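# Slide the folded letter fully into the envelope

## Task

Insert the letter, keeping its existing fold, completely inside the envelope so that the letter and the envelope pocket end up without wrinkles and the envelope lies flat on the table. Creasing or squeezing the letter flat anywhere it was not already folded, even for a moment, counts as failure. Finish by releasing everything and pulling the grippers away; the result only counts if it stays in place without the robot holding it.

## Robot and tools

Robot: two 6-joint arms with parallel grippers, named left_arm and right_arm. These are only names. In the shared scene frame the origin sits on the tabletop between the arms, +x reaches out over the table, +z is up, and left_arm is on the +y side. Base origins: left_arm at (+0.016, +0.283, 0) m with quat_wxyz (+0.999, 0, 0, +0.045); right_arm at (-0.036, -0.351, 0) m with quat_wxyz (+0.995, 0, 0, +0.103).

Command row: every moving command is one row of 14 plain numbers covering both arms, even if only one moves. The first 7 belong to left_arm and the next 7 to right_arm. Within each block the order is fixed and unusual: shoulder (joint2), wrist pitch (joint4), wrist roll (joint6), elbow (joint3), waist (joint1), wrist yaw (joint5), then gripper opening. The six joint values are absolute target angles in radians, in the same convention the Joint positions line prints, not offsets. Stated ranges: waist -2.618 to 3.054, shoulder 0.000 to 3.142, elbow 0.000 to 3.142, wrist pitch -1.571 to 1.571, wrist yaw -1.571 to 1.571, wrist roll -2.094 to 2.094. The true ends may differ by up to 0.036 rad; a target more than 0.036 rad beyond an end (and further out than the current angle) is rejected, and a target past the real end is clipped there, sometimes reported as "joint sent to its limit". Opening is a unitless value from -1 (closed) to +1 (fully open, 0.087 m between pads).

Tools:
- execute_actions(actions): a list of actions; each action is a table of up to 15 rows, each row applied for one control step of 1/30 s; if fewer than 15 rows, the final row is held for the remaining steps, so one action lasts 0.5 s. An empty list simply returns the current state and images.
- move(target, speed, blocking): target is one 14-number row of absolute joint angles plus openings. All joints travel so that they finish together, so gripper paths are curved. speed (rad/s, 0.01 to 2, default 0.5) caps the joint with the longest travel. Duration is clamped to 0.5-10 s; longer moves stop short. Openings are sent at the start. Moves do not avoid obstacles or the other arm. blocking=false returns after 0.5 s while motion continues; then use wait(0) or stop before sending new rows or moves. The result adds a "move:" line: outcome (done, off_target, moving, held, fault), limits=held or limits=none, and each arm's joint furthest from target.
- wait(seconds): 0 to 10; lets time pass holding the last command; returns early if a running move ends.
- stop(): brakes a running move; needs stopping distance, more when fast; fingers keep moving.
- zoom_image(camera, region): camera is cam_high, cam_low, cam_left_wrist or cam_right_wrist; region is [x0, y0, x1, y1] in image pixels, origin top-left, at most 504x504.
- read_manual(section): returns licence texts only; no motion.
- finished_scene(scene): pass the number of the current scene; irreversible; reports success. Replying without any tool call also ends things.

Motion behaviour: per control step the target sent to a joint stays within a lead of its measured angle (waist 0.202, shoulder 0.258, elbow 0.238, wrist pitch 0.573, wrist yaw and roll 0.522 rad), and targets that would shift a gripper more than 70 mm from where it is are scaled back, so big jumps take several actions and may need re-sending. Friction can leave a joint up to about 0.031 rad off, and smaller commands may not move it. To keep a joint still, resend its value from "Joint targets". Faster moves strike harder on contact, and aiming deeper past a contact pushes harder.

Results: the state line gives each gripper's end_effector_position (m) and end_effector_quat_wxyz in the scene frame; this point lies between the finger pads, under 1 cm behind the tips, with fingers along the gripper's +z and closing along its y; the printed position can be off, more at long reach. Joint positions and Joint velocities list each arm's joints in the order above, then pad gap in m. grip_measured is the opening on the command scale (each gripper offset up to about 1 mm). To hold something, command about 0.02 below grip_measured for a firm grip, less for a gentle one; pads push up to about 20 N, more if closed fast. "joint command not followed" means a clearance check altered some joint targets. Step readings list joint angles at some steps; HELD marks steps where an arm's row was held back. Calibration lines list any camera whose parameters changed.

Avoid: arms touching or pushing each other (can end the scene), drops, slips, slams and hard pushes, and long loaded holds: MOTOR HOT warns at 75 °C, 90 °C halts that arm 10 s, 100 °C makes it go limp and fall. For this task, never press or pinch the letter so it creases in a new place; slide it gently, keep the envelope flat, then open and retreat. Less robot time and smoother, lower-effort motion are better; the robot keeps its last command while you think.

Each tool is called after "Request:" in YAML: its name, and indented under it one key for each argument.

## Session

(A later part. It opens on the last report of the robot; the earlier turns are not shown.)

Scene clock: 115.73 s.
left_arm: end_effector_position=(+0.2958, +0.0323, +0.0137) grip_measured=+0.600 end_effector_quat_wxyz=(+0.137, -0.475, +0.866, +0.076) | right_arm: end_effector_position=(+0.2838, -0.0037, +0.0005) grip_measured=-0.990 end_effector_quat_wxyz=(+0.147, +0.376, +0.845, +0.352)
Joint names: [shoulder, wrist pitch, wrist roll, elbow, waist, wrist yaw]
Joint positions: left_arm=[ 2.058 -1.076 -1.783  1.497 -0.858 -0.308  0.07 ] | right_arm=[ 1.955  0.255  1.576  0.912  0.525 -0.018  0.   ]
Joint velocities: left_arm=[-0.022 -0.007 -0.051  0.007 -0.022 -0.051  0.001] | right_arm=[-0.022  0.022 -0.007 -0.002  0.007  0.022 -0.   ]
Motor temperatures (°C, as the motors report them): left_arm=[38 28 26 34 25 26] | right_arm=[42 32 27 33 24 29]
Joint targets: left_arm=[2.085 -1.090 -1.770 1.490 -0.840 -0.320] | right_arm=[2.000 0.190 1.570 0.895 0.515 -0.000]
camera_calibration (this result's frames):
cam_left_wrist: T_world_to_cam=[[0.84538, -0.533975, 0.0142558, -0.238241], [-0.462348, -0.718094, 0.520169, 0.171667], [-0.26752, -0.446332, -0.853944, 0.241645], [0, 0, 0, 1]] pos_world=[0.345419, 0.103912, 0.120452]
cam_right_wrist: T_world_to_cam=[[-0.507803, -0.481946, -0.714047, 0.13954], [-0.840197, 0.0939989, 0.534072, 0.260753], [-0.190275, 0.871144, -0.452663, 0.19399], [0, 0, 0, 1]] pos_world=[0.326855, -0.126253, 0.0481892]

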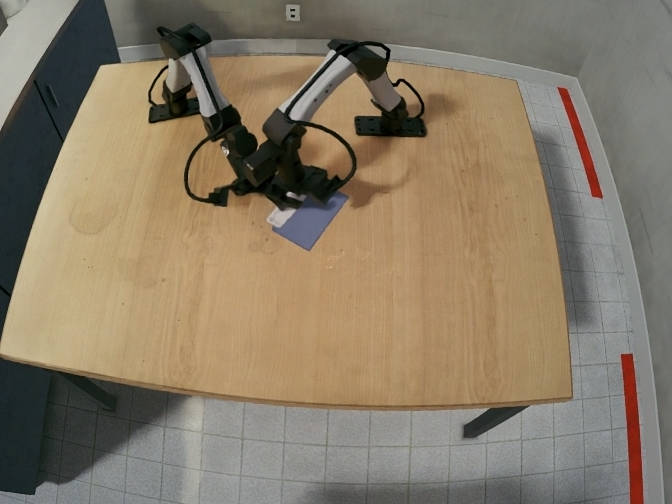

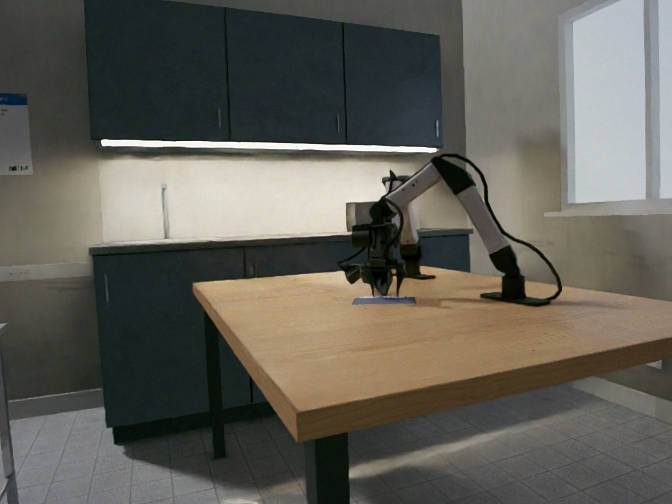

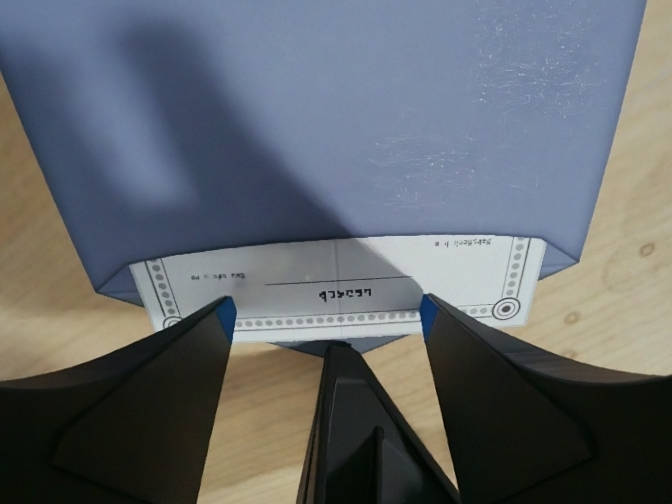

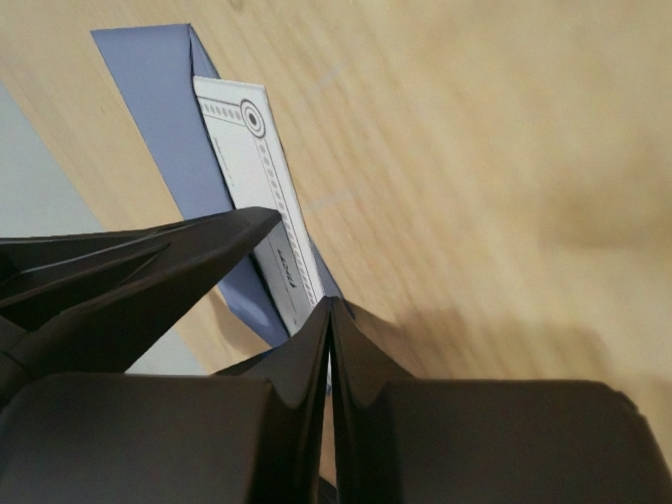

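Request:
move:
  target: [2.0,-1.09,-1.77,1.49,-0.86,-0.19,0.6, 2.0,0.19,1.57,0.895,0.515,0,-1]
  speed: 0.15

Request:
move:
  target: [2.08,-1.09,-1.77,1.49,-0.86,-0.19,0.6, 2.0,0.19,1.57,0.895,0.515,0,-1]
  speed: 0.08

Request:
move:
  target: [2.09,-1.09,-1.75,1.47,-0.77,-0.19,0.6, 2.02,0.19,1.57,0.895,0.515,0,-1]
  speed: 0.03

Scene clock: 117.27 s.
left_arm: end_effector_position=(+0.2839, +0.0161, +0.0268) grip_measured=+0.600 end_effector_quat_wxyz=(+0.090, -0.480, +0.872, +0.043) | right_arm: end_effector_position=(+0.2839, -0.0036, +0.0007) grip_measured=-0.990 end_effector_quat_wxyz=(+0.147, +0.376, +0.844, +0.353)
Joint names: [shoulder, wrist pitch, wrist roll, elbow, waist, wrist yaw]
Joint positions: left_arm=[ 2.02  -1.078 -1.778  1.497 -0.858 -0.198  0.07 ] | right_arm=[ 1.955  0.256  1.576  0.912  0.525 -0.018  0.   ]
Joint velocities: left_arm=[-0.002 -0.037 -0.037  0.012 -0.007 -0.037 -0.001] | right_arm=[-0.012 -0.022 -0.007 -0.007  0.012 -0.037 -0.   ]
Motor temperatures (°C, as the motors report them): left_arm=[38 28 26 34 25 26] | right_arm=[42 32 27 33 24 29]
Joint targets: left_arm=[2.000 -1.090 -1.770 1.490 -0.860 -0.190] | right_arm=[2.000 0.190 1.570 0.895 0.515 0.000]
move: off_target (right_arm); limits=none; left_arm: farthest joint: the shoulder, 0.020 radians from its target (0.058 radians at the start); right_arm: farthest joint: the wrist pitch, 0.066 radians from its target (0.065 radians at the start)
camera_calibration (this result's frames):
cam_left_wrist: T_world_to_cam=[[0.847073, -0.53088, 0.0251822, -0.237815], [-0.431822, -0.659847, 0.614924, 0.135542], [-0.309835, -0.53176, -0.788184, 0.254039], [0, 0, 0, 1]] pos_world=[0.338687, 0.0982737, 0.12287]
cam_right_wrist: T_world_to_cam=[[-0.507195, -0.4814, -0.714848, 0.139655], [-0.840652, 0.0935909, 0.533428, 0.260887], [-0.189889, 0.87149, -0.452159, 0.193884], [0, 0, 0, 1]] pos_world=[0.326964, -0.126155, 0.0483332]

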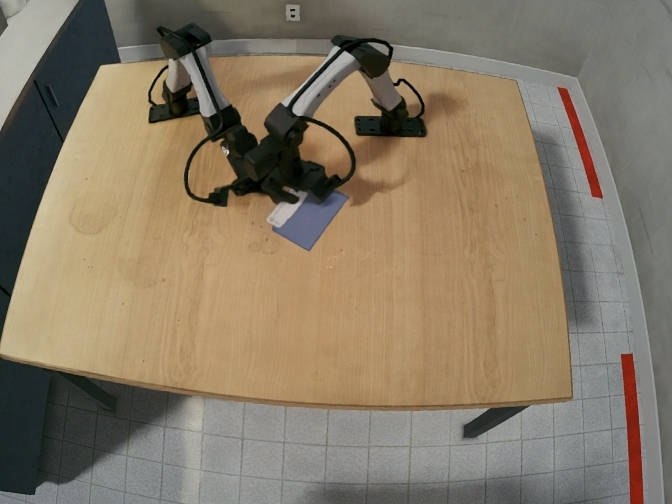

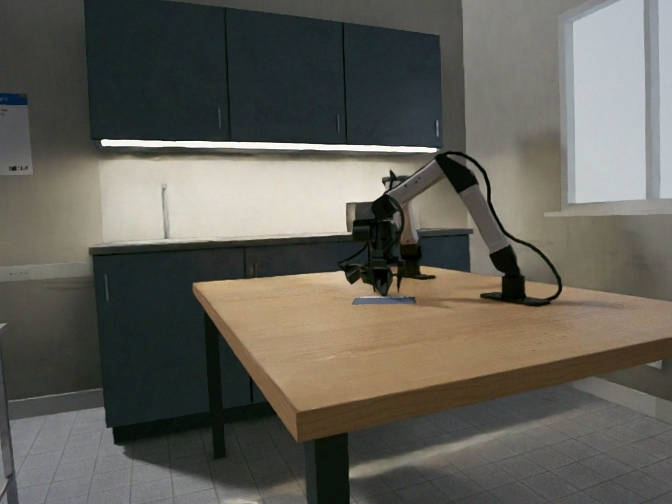

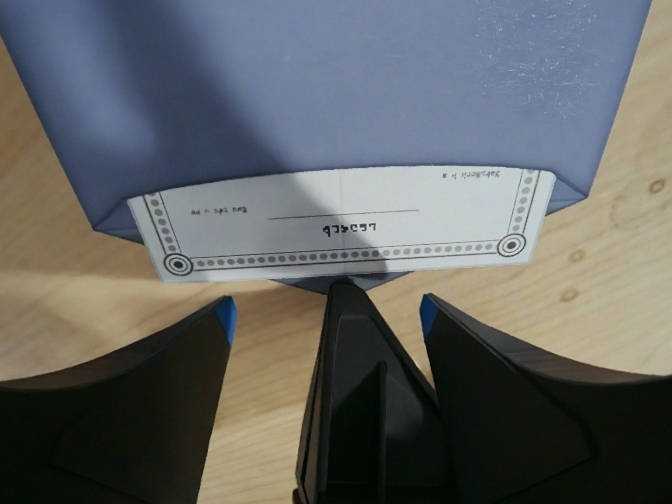

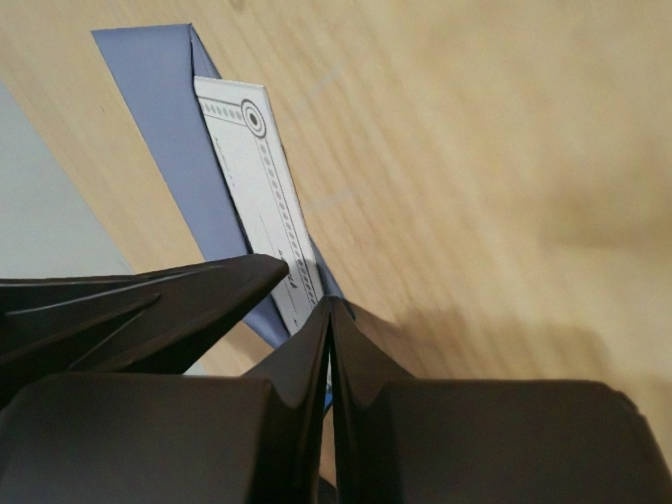

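Scene clock: 118.33 s.
left_arm: end_effector_position=(+0.2814, +0.0186, +0.0135) grip_measured=+0.600 end_effector_quat_wxyz=(+0.084, -0.478, +0.872, +0.061) | right_arm: end_effector_position=(+0.2840, -0.0036, +0.0007) grip_measured=-0.990 end_effector_quat_wxyz=(+0.147, +0.376, +0.844, +0.353)
Joint names: [shoulder, wrist pitch, wrist roll, elbow, waist, wrist yaw]
Joint positions: left_arm=[ 2.057 -1.078 -1.778  1.497 -0.858 -0.198  0.07 ] | right_arm=[ 1.955  0.257  1.576  0.912  0.525 -0.018  0.   ]
Joint velocities: left_arm=[-0.002  0.051  0.037  0.002 -0.002  0.007 -0.001] | right_arm=[ 0.022 -0.007 -0.066 -0.012 -0.002  0.051  0.   ]
Motor temperatures (°C, as the motors report them): left_arm=[38 28 26 34 25 26] | right_arm=[42 32 27 33 24 29]
Joint targets: left_arm=[2.080 -1.090 -1.770 1.490 -0.860 -0.190] | right_arm=[2.000 0.190 1.570 0.895 0.515 -0.000]
move: off_target (left_arm, right_arm); limits=none; left_arm: farthest joint: the shoulder, 0.023 radians from its target (0.060 radians at the start); right_arm: farthest joint: the wrist pitch, 0.067 radians from its target (0.066 radians at the start)
camera_calibration (this result's frames):
cam_left_wrist: T_world_to_cam=[[0.847258, -0.531059, -0.011389, -0.233622], [-0.415372, -0.675749, 0.608957, 0.139992], [-0.331088, -0.511213, -0.793122, 0.249726], [0, 0, 0, 1]] pos_world=[0.338768, 0.0981954, 0.110153]
cam_right_wrist: T_world_to_cam=[[-0.507254, -0.480941, -0.715114, 0.139784], [-0.840679, 0.0935777, 0.533387, 0.260898], [-0.189609, 0.871745, -0.451785, 0.193806], [0, 0, 0, 1]] pos_world=[0.326985, -0.126135, 0.0483605]

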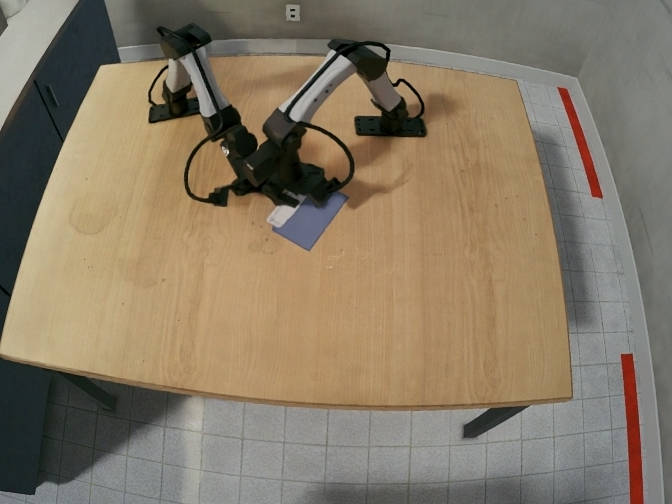

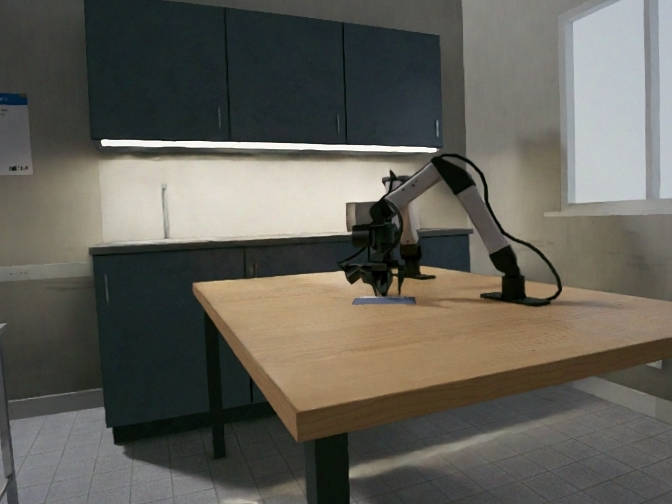

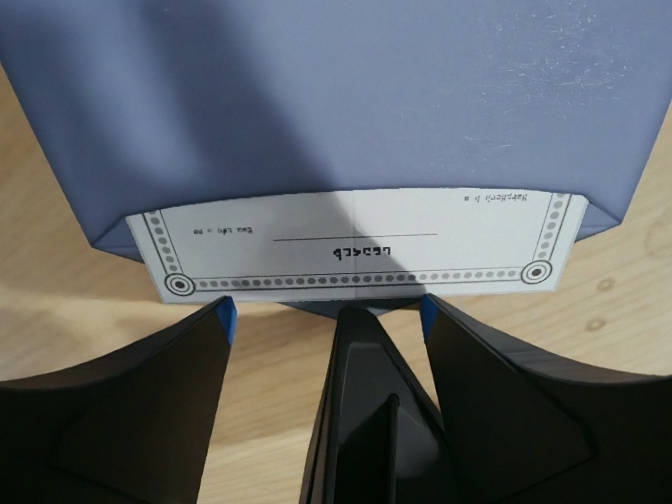

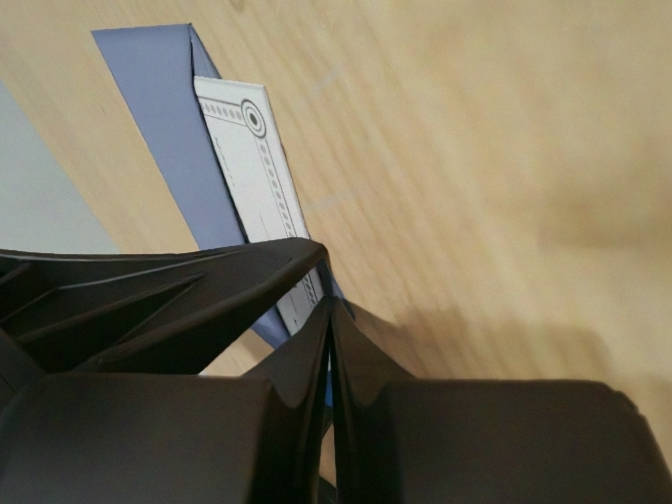

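Scene clock: 121.50 s.
left_arm: end_effector_position=(+0.2926, +0.0317, +0.0139) grip_measured=+0.600 end_effector_quat_wxyz=(+0.062, -0.497, +0.864, +0.058) | right_arm: end_effector_position=(+0.2842, -0.0034, -0.0000) grip_measured=-0.990 end_effector_quat_wxyz=(+0.147, +0.376, +0.844, +0.353)
Joint names: [shoulder, wrist pitch, wrist roll, elbow, waist, wrist yaw]
Joint positions: left_arm=[ 2.057 -1.078 -1.752  1.497 -0.791 -0.156  0.07 ] | right_arm=[ 1.959  0.26   1.577  0.912  0.525 -0.018  0.   ]
Joint velocities: left_arm=[-0.002 -0.007 -0.007 -0.022 -0.002 -0.022 -0.   ] | right_arm=[ 0.002  0.051  0.037  0.002 -0.002  0.022 -0.   ]
Motor temperatures (°C, as the motors report them): left_arm=[38 28 26 33 25 26] | right_arm=[42 32 27 33 24 29]
Joint targets: left_arm=[2.090 -1.090 -1.750 1.470 -0.770 -0.190] | right_arm=[2.020 0.190 1.570 0.895 0.515 0.000]
move: off_target (left_arm, right_arm); limits=none; left_arm: farthest joint: the wrist yaw, 0.034 radians from its target (0.008 radians at the start); right_arm: farthest joint: the wrist pitch, 0.070 radians from its target (0.067 radians at the start)
camera_calibration (this result's frames):
cam_left_wrist: T_world_to_cam=[[0.868898, -0.494388, -0.0244436, -0.243501], [-0.365789, -0.674584, 0.641198, 0.138259], [-0.33349, -0.548195, -0.766986, 0.261989], [0, 0, 0, 1]] pos_world=[0.349522, 0.116504, 0.106338]
cam_right_wrist: T_world_to_cam=[[-0.507313, -0.480482, -0.715381, 0.139448], [-0.840707, 0.0935644, 0.533346, 0.261462], [-0.189329, 0.871999, -0.451411, 0.193265], [0, 0, 0, 1]] pos_world=[0.327148, -0.125988, 0.0475506]

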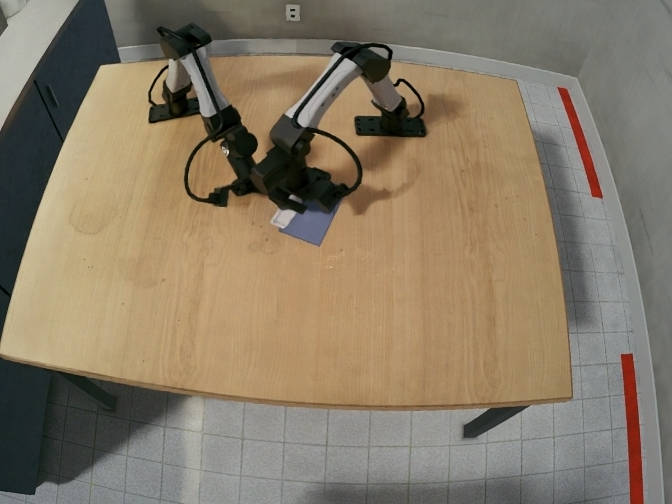

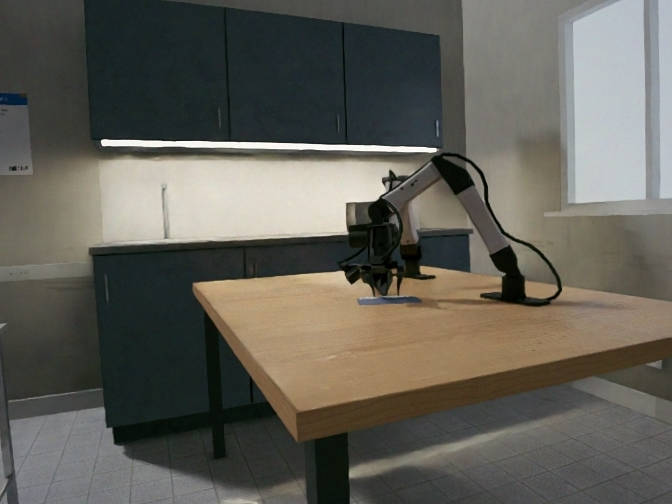

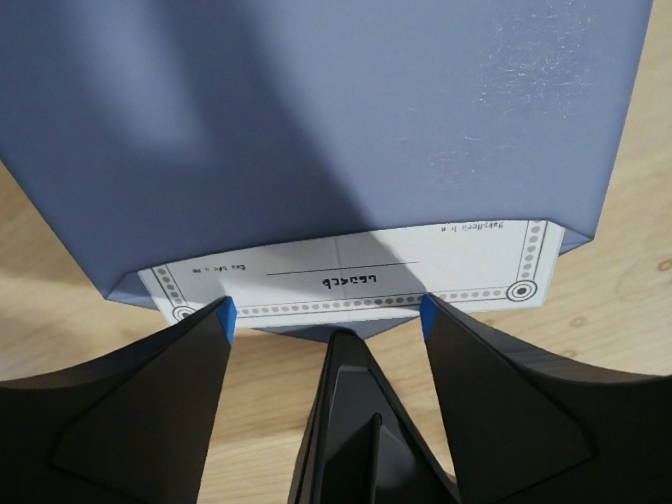

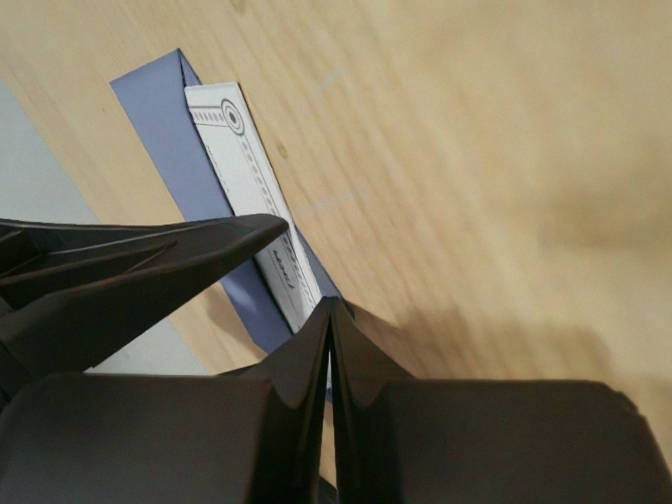

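Request:
move:
  target: [1.97,-1.0,-1.9,1.44,-0.85,-0.19,0.2, 2.02,0.19,1.57,0.895,0.515,0,-1]
  speed: 0.15

Request:
move:
  target: [2.07,-1.0,-1.9,1.44,-0.85,-0.19,0.2, 2.02,0.19,1.57,0.895,0.515,0,-1]
  speed: 0.08

Request:
move:
  target: [2.06,-1.0,-1.85,1.38,-0.76,-0.22,0.2, 2.03,0.19,1.57,0.895,0.515,0,-1]
  speed: 0.03

Scene clock: 123.30 s.
left_arm: end_effector_position=(+0.2960, +0.0118, +0.0296) grip_measured=+0.200 end_effector_quat_wxyz=(+0.092, -0.538, +0.838, +0.009) | right_arm: end_effector_position=(+0.2845, -0.0029, +0.0001) grip_measured=-0.990 end_effector_quat_wxyz=(+0.147, +0.376, +0.844, +0.354)
Joint names: [shoulder, wrist pitch, wrist roll, elbow, waist, wrist yaw]
Joint positions: left_arm=[ 1.99  -1.014 -1.891  1.461 -0.84  -0.184  0.052] | right_arm=[ 1.96   0.265  1.577  0.912  0.525 -0.019  0.   ]
Joint velocities: left_arm=[-0.017 -0.022 -0.051 -0.007  0.007 -0.022  0.   ] | right_arm=[ 0.002 -0.081 -0.007 -0.007 -0.007 -0.081  0.001]
Motor temperatures (°C, as the motors report them): left_arm=[39 28 26 33 25 26] | right_arm=[42 32 27 33 24 29]
Joint targets: left_arm=[1.970 -1.000 -1.900 1.440 -0.850 -0.190] | right_arm=[2.020 0.190 1.570 0.895 0.515 -0.000]
move: off_target (left_arm, right_arm); limits=none; left_arm: farthest joint: the elbow, 0.021 radians from its target (0.057 radians at the start); right_arm: farthest joint: the wrist pitch, 0.075 radians from its target (0.070 radians at the start)
camera_calibration (this result's frames):
cam_left_wrist: T_world_to_cam=[[0.904596, -0.414809, 0.0981794, -0.271044], [-0.376908, -0.670756, 0.63877, 0.119388], [-0.199113, -0.614834, -0.763108, 0.225177], [0, 0, 0, 1]] pos_world=[0.335019, 0.106095, 0.122184]
cam_right_wrist: T_world_to_cam=[[-0.505948, -0.478731, -0.717519, 0.139609], [-0.841651, 0.0919331, 0.532139, 0.261908], [-0.188787, 0.873135, -0.449437, 0.192807], [0, 0, 0, 1]] pos_world=[0.32747, -0.12559, 0.0474556]

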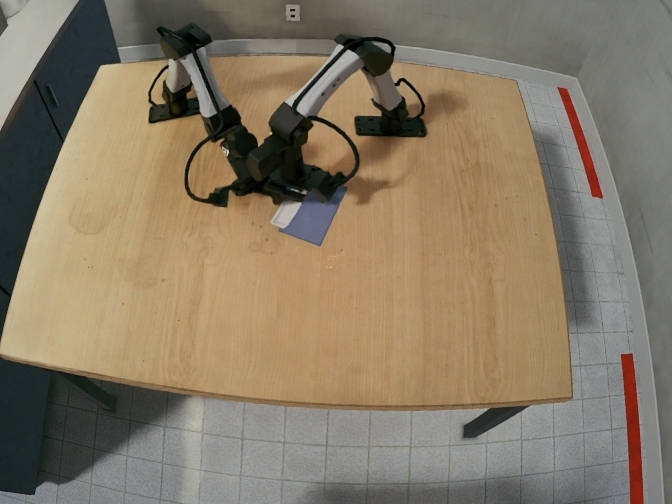

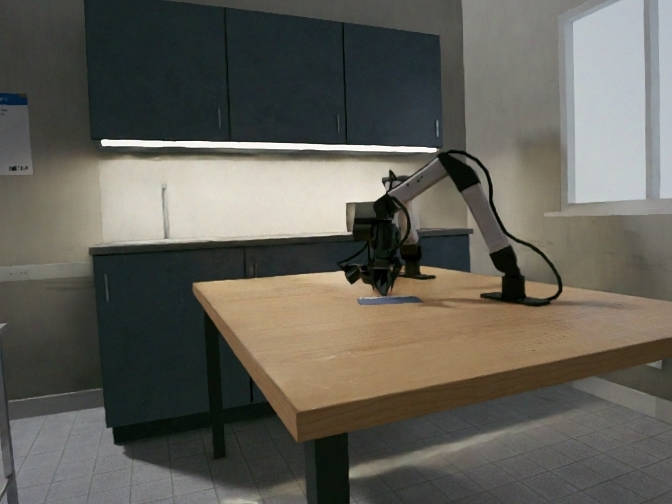

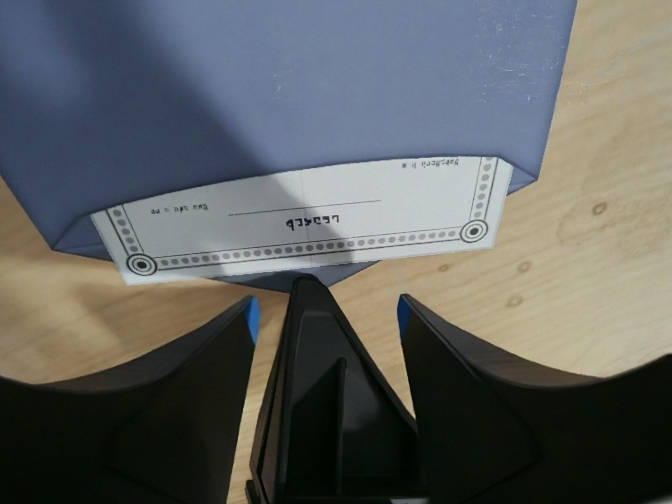

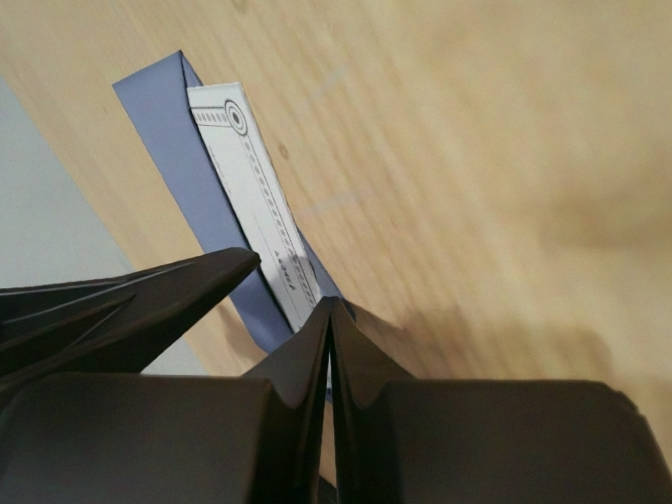

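Scene clock: 124.53 s.
left_arm: end_effector_position=(+0.2930, +0.0146, +0.0132) grip_measured=+0.200 end_effector_quat_wxyz=(+0.087, -0.537, +0.839, +0.031) | right_arm: end_effector_position=(+0.2848, -0.0025, -0.0000) grip_measured=-0.990 end_effector_quat_wxyz=(+0.147, +0.376, +0.843, +0.355)
Joint names: [shoulder, wrist pitch, wrist roll, elbow, waist, wrist yaw]
Joint positions: left_arm=[ 2.034 -1.014 -1.891  1.461 -0.84  -0.184  0.052] | right_arm=[ 1.962  0.268  1.578  0.912  0.525 -0.02   0.   ]
Joint velocities: left_arm=[-0.007  0.007  0.037 -0.012 -0.012 -0.022  0.   ] | right_arm=[-0.002  0.007 -0.022 -0.012  0.012 -0.066  0.   ]
Motor temperatures (°C, as the motors report them): left_arm=[39 28 26 33 25 26] | right_arm=[42 32 27 33 24 29]
Joint targets: left_arm=[2.070 -1.000 -1.900 1.440 -0.850 -0.190] | right_arm=[2.020 0.190 1.570 0.895 0.515 -0.000]
move: off_target (left_arm, right_arm); limits=none; left_arm: farthest joint: the shoulder, 0.036 radians from its target (0.080 radians at the start); right_arm: farthest joint: the wrist pitch, 0.078 radians from its target (0.075 radians at the start)
camera_calibration (this result's frames):
cam_left_wrist: T_world_to_cam=[[0.90711, -0.417157, 0.0559527, -0.265697], [-0.356213, -0.690086, 0.629995, 0.124947], [-0.224195, -0.591406, -0.774581, 0.220948], [0, 0, 0, 1]] pos_world=[0.33506, 0.106057, 0.107292]
cam_right_wrist: T_world_to_cam=[[-0.505452, -0.477255, -0.718851, 0.139685], [-0.842088, 0.0911652, 0.531579, 0.262331], [-0.188165, 0.874023, -0.44797, 0.192308], [0, 0, 0, 1]] pos_world=[0.327695, -0.125332, 0.0471113]

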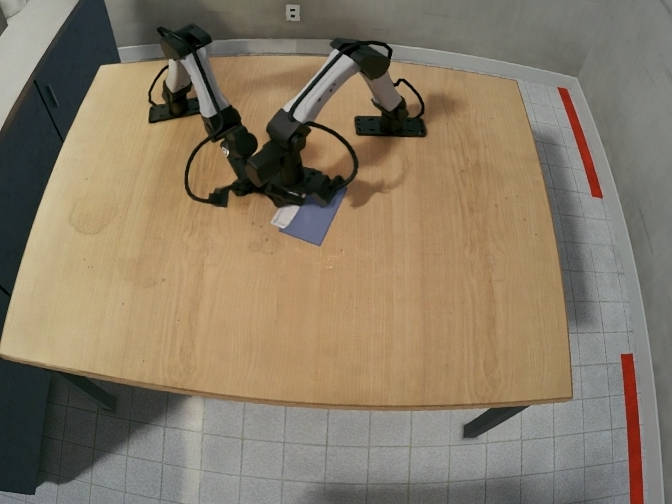

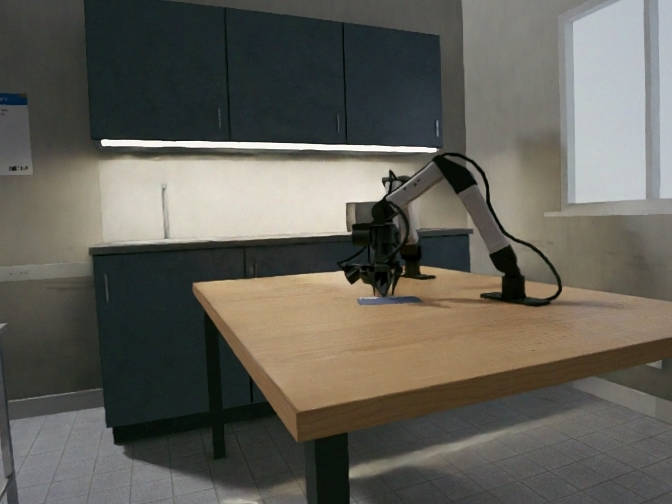

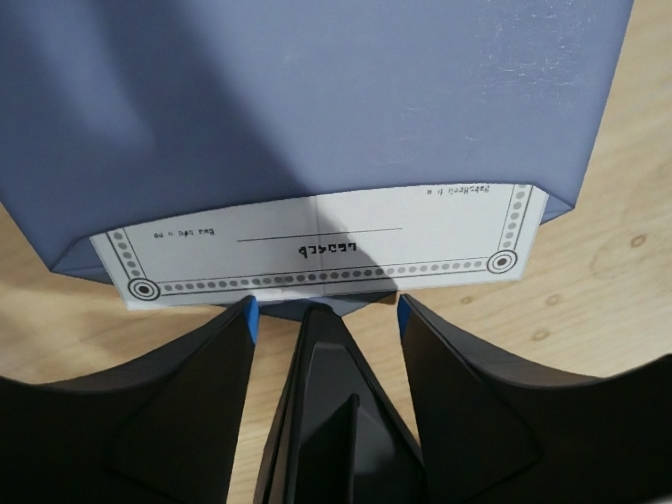

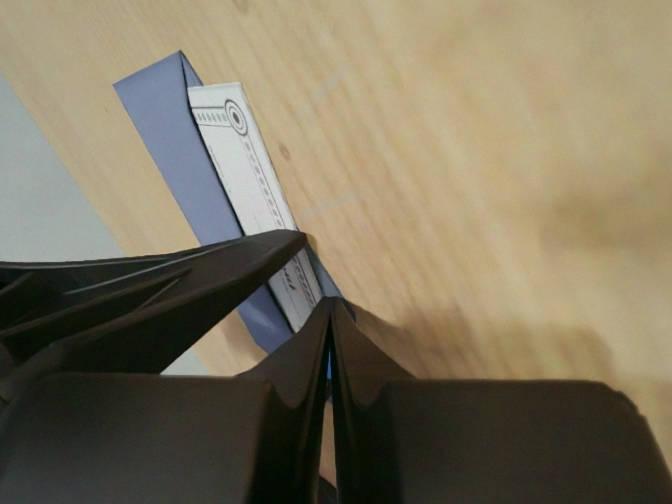

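Scene clock: 127.53 s.
left_arm: end_effector_position=(+0.2962, +0.0199, +0.0115) grip_measured=+0.200 end_effector_quat_wxyz=(+0.052, -0.550, +0.833, +0.020) | right_arm: end_effector_position=(+0.2852, -0.0021, -0.0004) grip_measured=-0.990 end_effector_quat_wxyz=(+0.147, +0.376, +0.843, +0.356)
Joint names: [shoulder, wrist pitch, wrist roll, elbow, waist, wrist yaw]
Joint positions: left_arm=[ 2.027 -0.991 -1.868  1.439 -0.79  -0.112  0.052] | right_arm=[ 1.965  0.273  1.579  0.912  0.525 -0.02   0.   ]
Joint velocities: left_arm=[-0.032  0.007  0.007 -0.012 -0.002 -0.037 -0.   ] | right_arm=[-0.007  0.022 -0.007 -0.002 -0.002 -0.051 -0.   ]
Motor temperatures (°C, as the motors report them): left_arm=[39 28 26 33 25 26] | right_arm=[42 32 27 33 24 29]
Joint targets: left_arm=[2.060 -1.000 -1.850 1.380 -0.760 -0.220] | right_arm=[2.030 0.190 1.570 0.895 0.515 0.000]
move: off_target (left_arm, right_arm); limits=none; left_arm: farthest joint: the wrist yaw, 0.108 radians from its target (0.036 radians at the start); right_arm: farthest joint: the wrist pitch, 0.083 radians from its target (0.078 radians at the start)
camera_calibration (this result's frames):
cam_left_wrist: T_world_to_cam=[[0.920583, -0.388696, 0.0379828, -0.270595], [-0.307805, -0.662244, 0.683146, 0.115319], [-0.240382, -0.640584, -0.729293, 0.228708], [0, 0, 0, 1]] pos_world=[0.339578, 0.117697, 0.0982936]
cam_right_wrist: T_world_to_cam=[[-0.504955, -0.475777, -0.720178, 0.139639], [-0.842525, 0.0903971, 0.531019, 0.26289], [-0.187544, 0.874908, -0.4465, 0.191695], [0, 0, 0, 1]] pos_world=[0.327955, -0.125043, 0.0465575]

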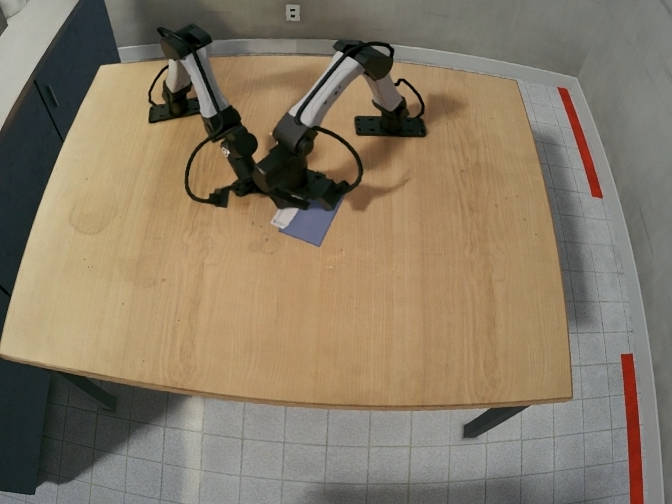

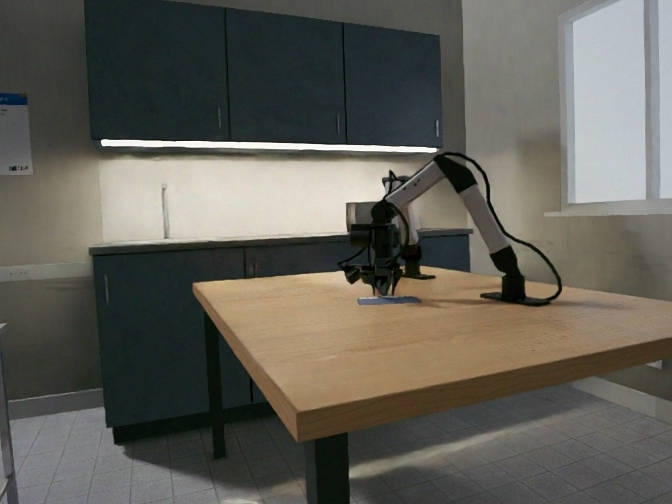

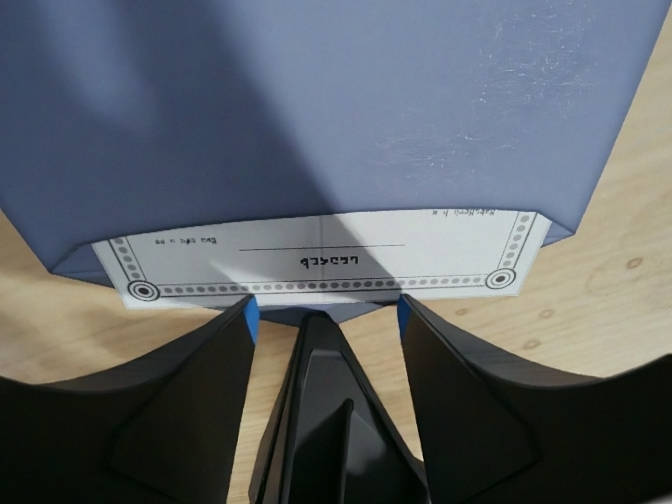

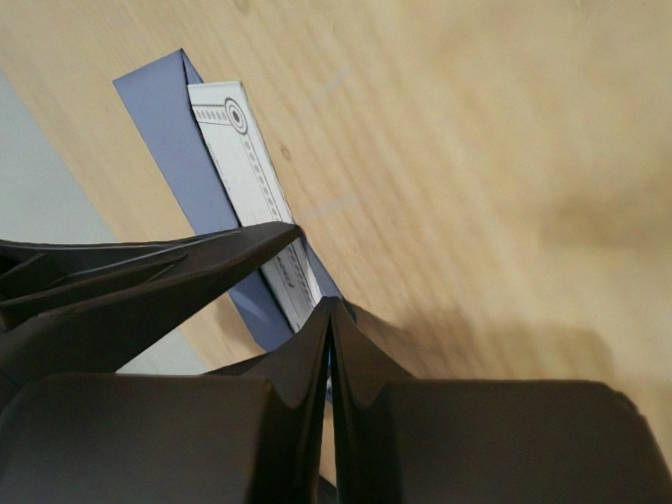

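Request:
move:
  target: [1.96,-1.0,-1.87,1.42,-0.79,-0.17,-0.3, 2.03,0.19,1.57,0.895,0.515,0,-1]
  speed: 0.15

Request:
execute_actions:
  actions:
    - [[2.02,-1.0,-1.87,1.42,-0.79,-0.17,-0.3, 2.03,0.19,1.57,0.895,0.515,0,-1]]
    - [[2.06,-1.0,-1.87,1.39,-0.79,-0.17,-0.3, 2.03,0.19,1.57,0.895,0.515,0,-1]]
    - [[2.06,-1.01,-1.87,1.39,-0.77,-0.2,-0.3, 2.03,0.19,1.57,0.895,0.515,0,-1]]
    - [[2.06,-1.02,-1.87,1.39,-0.755,-0.23,-0.3, 2.03,0.19,1.57,0.895,0.515,0,-1]]
    - [[2.06,-1.03,-1.87,1.39,-0.74,-0.25,-0.3, 2.03,0.19,1.57,0.895,0.515,0,-1]]
    - [[2.06,-1.04,-1.87,1.39,-0.725,-0.27,-0.3, 2.03,0.19,1.57,0.895,0.515,0,-1]]

Scene clock: 128.80 s.
left_arm: end_effector_position=(+0.3022, +0.0268, +0.0286) grip_measured=-0.300 end_effector_quat_wxyz=(+0.082, -0.549, +0.832, +0.012) | right_arm: end_effector_position=(+0.2856, -0.0019, -0.0006) grip_measured=-0.990 end_effector_quat_wxyz=(+0.147, +0.376, +0.842, +0.357)
Joint names: [shoulder, wrist pitch, wrist roll, elbow, waist, wrist yaw]
Joint positions: left_arm=[ 1.978 -1.009 -1.867  1.44  -0.791 -0.163  0.031] | right_arm=[ 1.967  0.277  1.58   0.912  0.524 -0.022  0.   ]
Joint velocities: left_arm=[-0.007 -0.066 -0.037  0.022 -0.022 -0.037 -0.   ] | right_arm=[-0.012  0.081 -0.022 -0.012  0.022 -0.022 -0.   ]
Motor temperatures (°C, as the motors report them): left_arm=[39 28 26 33 25 26] | right_arm=[42 32 27 33 24 29]
Joint targets: left_arm=[1.960 -1.000 -1.870 1.420 -0.790 -0.170] | right_arm=[2.030 0.190 1.570 0.895 0.515 -0.000]
move: off_target (right_arm); limits=none; left_arm: farthest joint: the elbow, 0.020 radians from its target (0.019 radians at the start); right_arm: farthest joint: the wrist pitch, 0.087 radians from its target (0.083 radians at the start)
camera_calibration (this result's frames):
cam_left_wrist: T_world_to_cam=[[0.916491, -0.391239, 0.083531, -0.274091], [-0.34725, -0.6743, 0.651718, 0.123145], [-0.198652, -0.6263, -0.753847, 0.234685], [0, 0, 0, 1]] pos_world=[0.340584, 0.122785, 0.119556]
cam_right_wrist: T_world_to_cam=[[-0.505342, -0.473339, -0.721513, 0.139957], [-0.842434, 0.089509, 0.531313, 0.263311], [-0.186909, 0.876321, -0.443989, 0.19128], [0, 0, 0, 1]] pos_world=[0.3283, -0.124945, 0.0460066]

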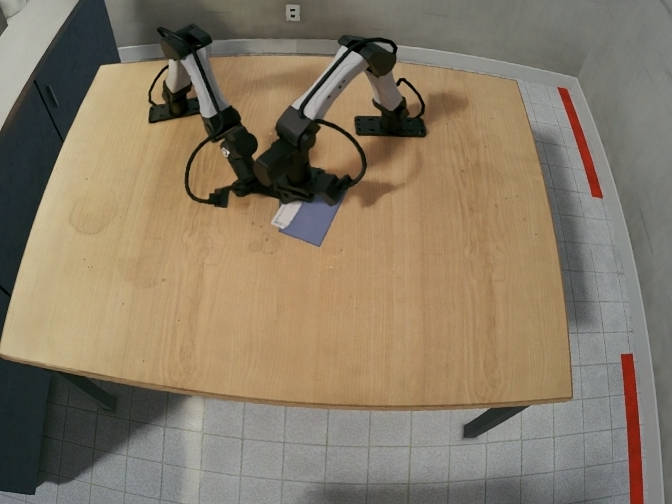

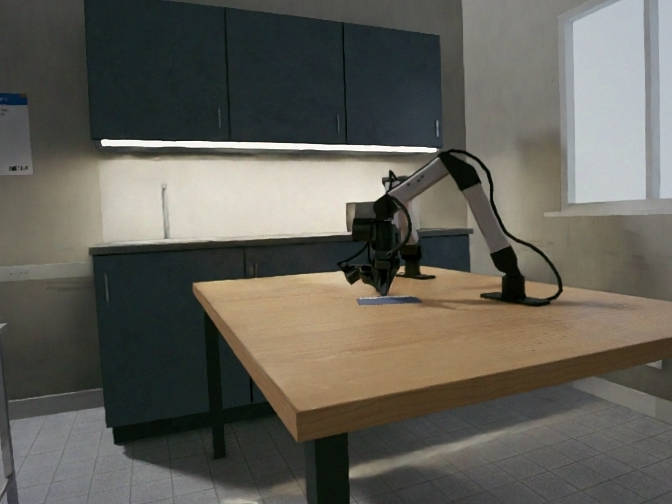

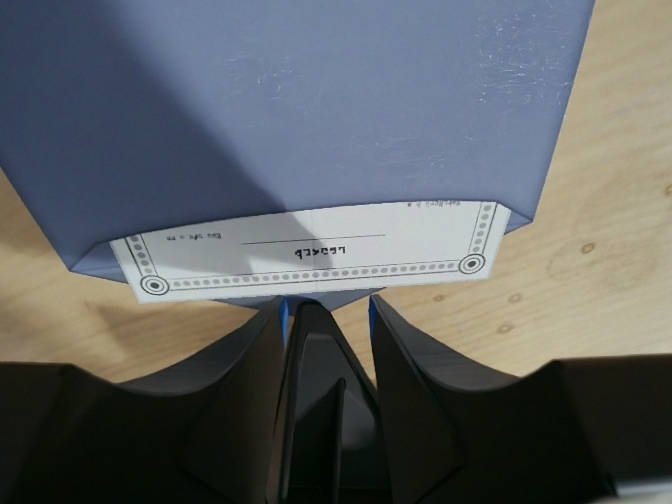

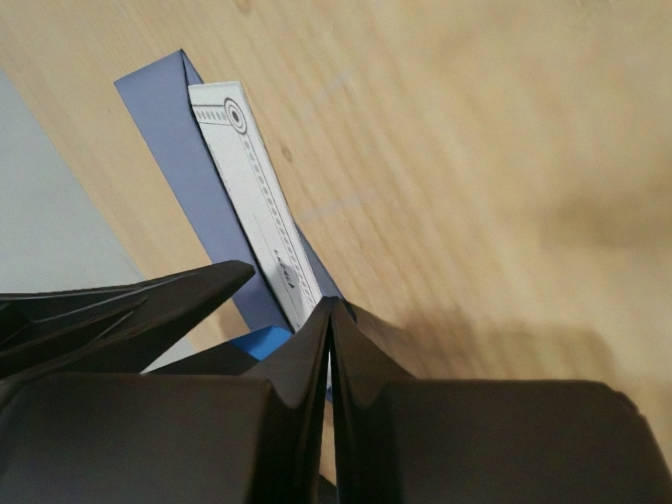

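Scene clock: 131.80 s.
left_arm: end_effector_position=(+0.3052, +0.0407, +0.0120) grip_measured=-0.300 end_effector_quat_wxyz=(+0.071, -0.563, +0.823, +0.037) | right_arm: end_effector_position=(+0.2856, -0.0019, -0.0006) grip_measured=-0.990 end_effector_quat_wxyz=(+0.147, +0.376, +0.842, +0.357)
Joint names: [shoulder, wrist pitch, wrist roll, elbow, waist, wrist yaw]
Joint positions: left_arm=[ 2.019 -1.012 -1.868  1.432 -0.755 -0.158  0.031] | right_arm=[ 1.967  0.277  1.58   0.912  0.524 -0.022  0.   ]
Joint velocities: left_arm=[-0.007  0.037  0.022 -0.007 -0.012 -0.066  0.   ] | right_arm=[-0.017  0.022  0.022  0.007 -0.017 -0.051 -0.001]
Motor temperatures (°C, as the motors report them): left_arm=[39 28 26 33 25 26] | right_arm=[41 32 27 33 24 29]
Joint targets: left_arm=[2.060 -1.040 -1.870 1.390 -0.725 -0.270] | right_arm=[2.030 0.190 1.570 0.895 0.515 0.000]
Step readings (joint positions; steps 1 to 15: 1st action; 16 to 30: 2nd action; 31 to 45: 3rd action; 46 to 60: 4th action; 61 to 75: 5th action; 76 to 90: 6th action):
0: left_arm=[1.978 -1.009 -1.867 1.440 -0.791 -0.163] | right_arm=[1.967 0.277 1.580 0.912 0.524 -0.022]
1: left_arm=[1.980 -1.009 -1.867 1.440 -0.791 -0.164] | right_arm=[1.967 0.277 1.580 0.912 0.524 -0.022]
2: left_arm=[1.985 -1.008 -1.867 1.440 -0.791 -0.164] | right_arm=[1.967 0.277 1.580 0.912 0.524 -0.022]
4: left_arm=[1.999 -1.008 -1.867 1.440 -0.791 -0.164] | right_arm=[1.967 0.277 1.580 0.912 0.524 -0.022]
8: left_arm=[2.013 -1.008 -1.867 1.440 -0.791 -0.164] | right_arm=[1.967 0.277 1.580 0.912 0.524 -0.022]
15: left_arm=[2.013 -1.008 -1.867 1.440 -0.791 -0.164] | right_arm=[1.967 0.277 1.580 0.912 0.524 -0.022]
16: left_arm=[2.015 -1.006 -1.867 1.437 -0.791 -0.164] | right_arm=[1.967 0.277 1.580 0.912 0.524 -0.022]
17: left_arm=[2.019 -1.003 -1.868 1.432 -0.791 -0.164] | right_arm=[1.967 0.277 1.580 0.912 0.524 -0.022]
19: left_arm=[2.019 -1.003 -1.868 1.432 -0.791 -0.164] | right_arm=[1.967 0.277 1.580 0.912 0.524 -0.022]
23: left_arm=[2.019 -1.003 -1.868 1.432 -0.791 -0.164] | right_arm=[1.967 0.277 1.580 0.912 0.524 -0.022]
30: left_arm=[2.019 -1.003 -1.868 1.432 -0.791 -0.164] | right_arm=[1.967 0.277 1.580 0.912 0.524 -0.022]
31: left_arm=[2.019 -1.003 -1.868 1.432 -0.790 -0.165] | right_arm=[1.967 0.277 1.580 0.912 0.524 -0.022]
32: left_arm=[2.019 -1.003 -1.868 1.432 -0.789 -0.163] | right_arm=[1.967 0.277 1.580 0.912 0.524 -0.022]
34: left_arm=[2.019 -1.003 -1.868 1.432 -0.788 -0.161] | right_arm=[1.967 0.277 1.580 0.912 0.524 -0.022]
38: left_arm=[2.019 -1.003 -1.868 1.432 -0.787 -0.160] | right_arm=[1.967 0.277 1.580 0.912 0.524 -0.022]
45: left_arm=[2.019 -1.003 -1.868 1.432 -0.787 -0.160] | right_arm=[1.967 0.277 1.580 0.912 0.524 -0.022]
46: left_arm=[2.019 -1.003 -1.868 1.432 -0.786 -0.161] | right_arm=[1.967 0.277 1.580 0.912 0.524 -0.022]
47: left_arm=[2.019 -1.003 -1.868 1.432 -0.785 -0.158] | right_arm=[1.967 0.277 1.580 0.912 0.524 -0.022]
49: left_arm=[2.019 -1.003 -1.868 1.432 -0.783 -0.155] | right_arm=[1.967 0.277 1.580 0.912 0.524 -0.022]
53: left_arm=[2.019 -1.003 -1.868 1.432 -0.782 -0.153] | right_arm=[1.967 0.277 1.580 0.912 0.524 -0.022]
60: left_arm=[2.019 -1.003 -1.868 1.432 -0.782 -0.153] | right_arm=[1.967 0.277 1.580 0.912 0.524 -0.022]
61: left_arm=[2.019 -1.003 -1.868 1.432 -0.781 -0.153] | right_arm=[1.967 0.277 1.580 0.912 0.524 -0.022]
62: left_arm=[2.019 -1.004 -1.868 1.432 -0.779 -0.153] | right_arm=[1.967 0.277 1.580 0.912 0.524 -0.022]
64: left_arm=[2.019 -1.005 -1.868 1.432 -0.774 -0.153] | right_arm=[1.967 0.277 1.580 0.912 0.524 -0.022]
68: left_arm=[2.019 -1.006 -1.868 1.432 -0.771 -0.153] | right_arm=[1.967 0.277 1.580 0.912 0.524 -0.022]
75: left_arm=[2.019 -1.006 -1.868 1.432 -0.771 -0.153] | right_arm=[1.967 0.277 1.580 0.912 0.524 -0.022]
76: left_arm=[2.019 -1.006 -1.868 1.432 -0.770 -0.153] | right_arm=[1.967 0.277 1.580 0.912 0.524 -0.022]
77: left_arm=[2.019 -1.007 -1.868 1.432 -0.767 -0.155] | right_arm=[1.967 0.277 1.580 0.912 0.524 -0.022]
79: left_arm=[2.019 -1.010 -1.868 1.432 -0.760 -0.156] | right_arm=[1.967 0.277 1.580 0.912 0.524 -0.022]
83: left_arm=[2.019 -1.012 -1.868 1.432 -0.755 -0.158] | right_arm=[1.967 0.277 1.580 0.912 0.524 -0.022]
90: Joint positions above
camera_calibration (this result's frames):
cam_left_wrist: T_world_to_cam=[[0.932995, -0.3583, 0.0337949, -0.275793], [-0.293883, -0.704306, 0.646209, 0.129386], [-0.207734, -0.612841, -0.762412, 0.233828], [0, 0, 0, 1]] pos_world=[0.343912, 0.13561, 0.103983]
cam_right_wrist: T_world_to_cam=[[-0.505342, -0.473339, -0.721513, 0.139957], [-0.842434, 0.089509, 0.531313, 0.263311], [-0.186909, 0.876321, -0.443989, 0.19128], [0, 0, 0, 1]] pos_world=[0.3283, -0.124945, 0.0460066]

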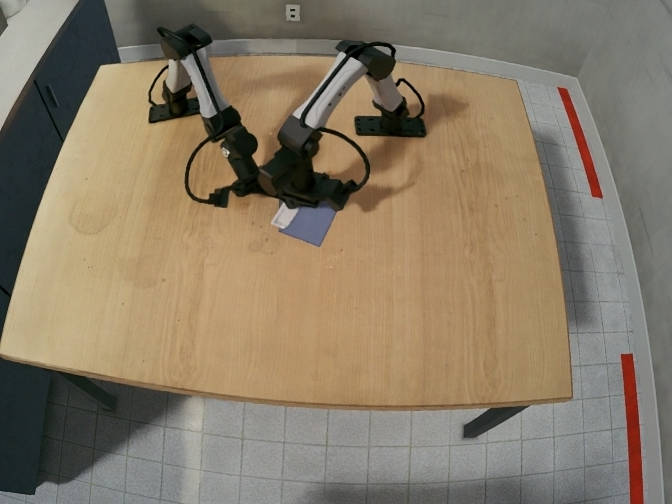

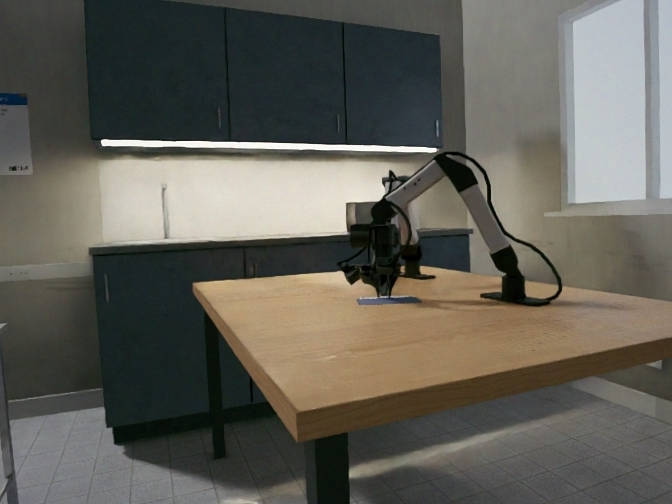

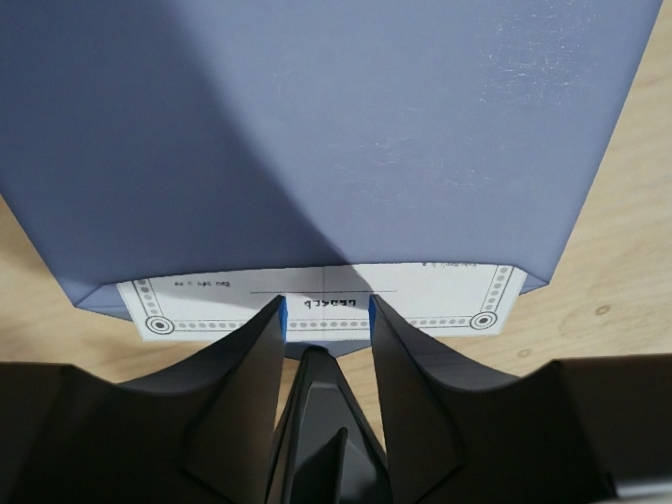

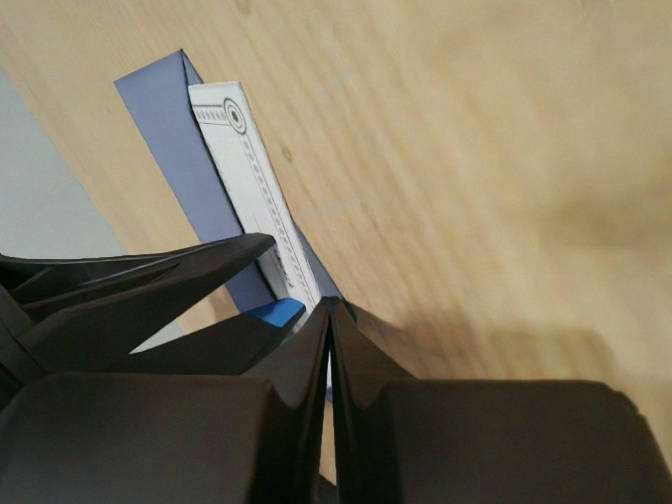

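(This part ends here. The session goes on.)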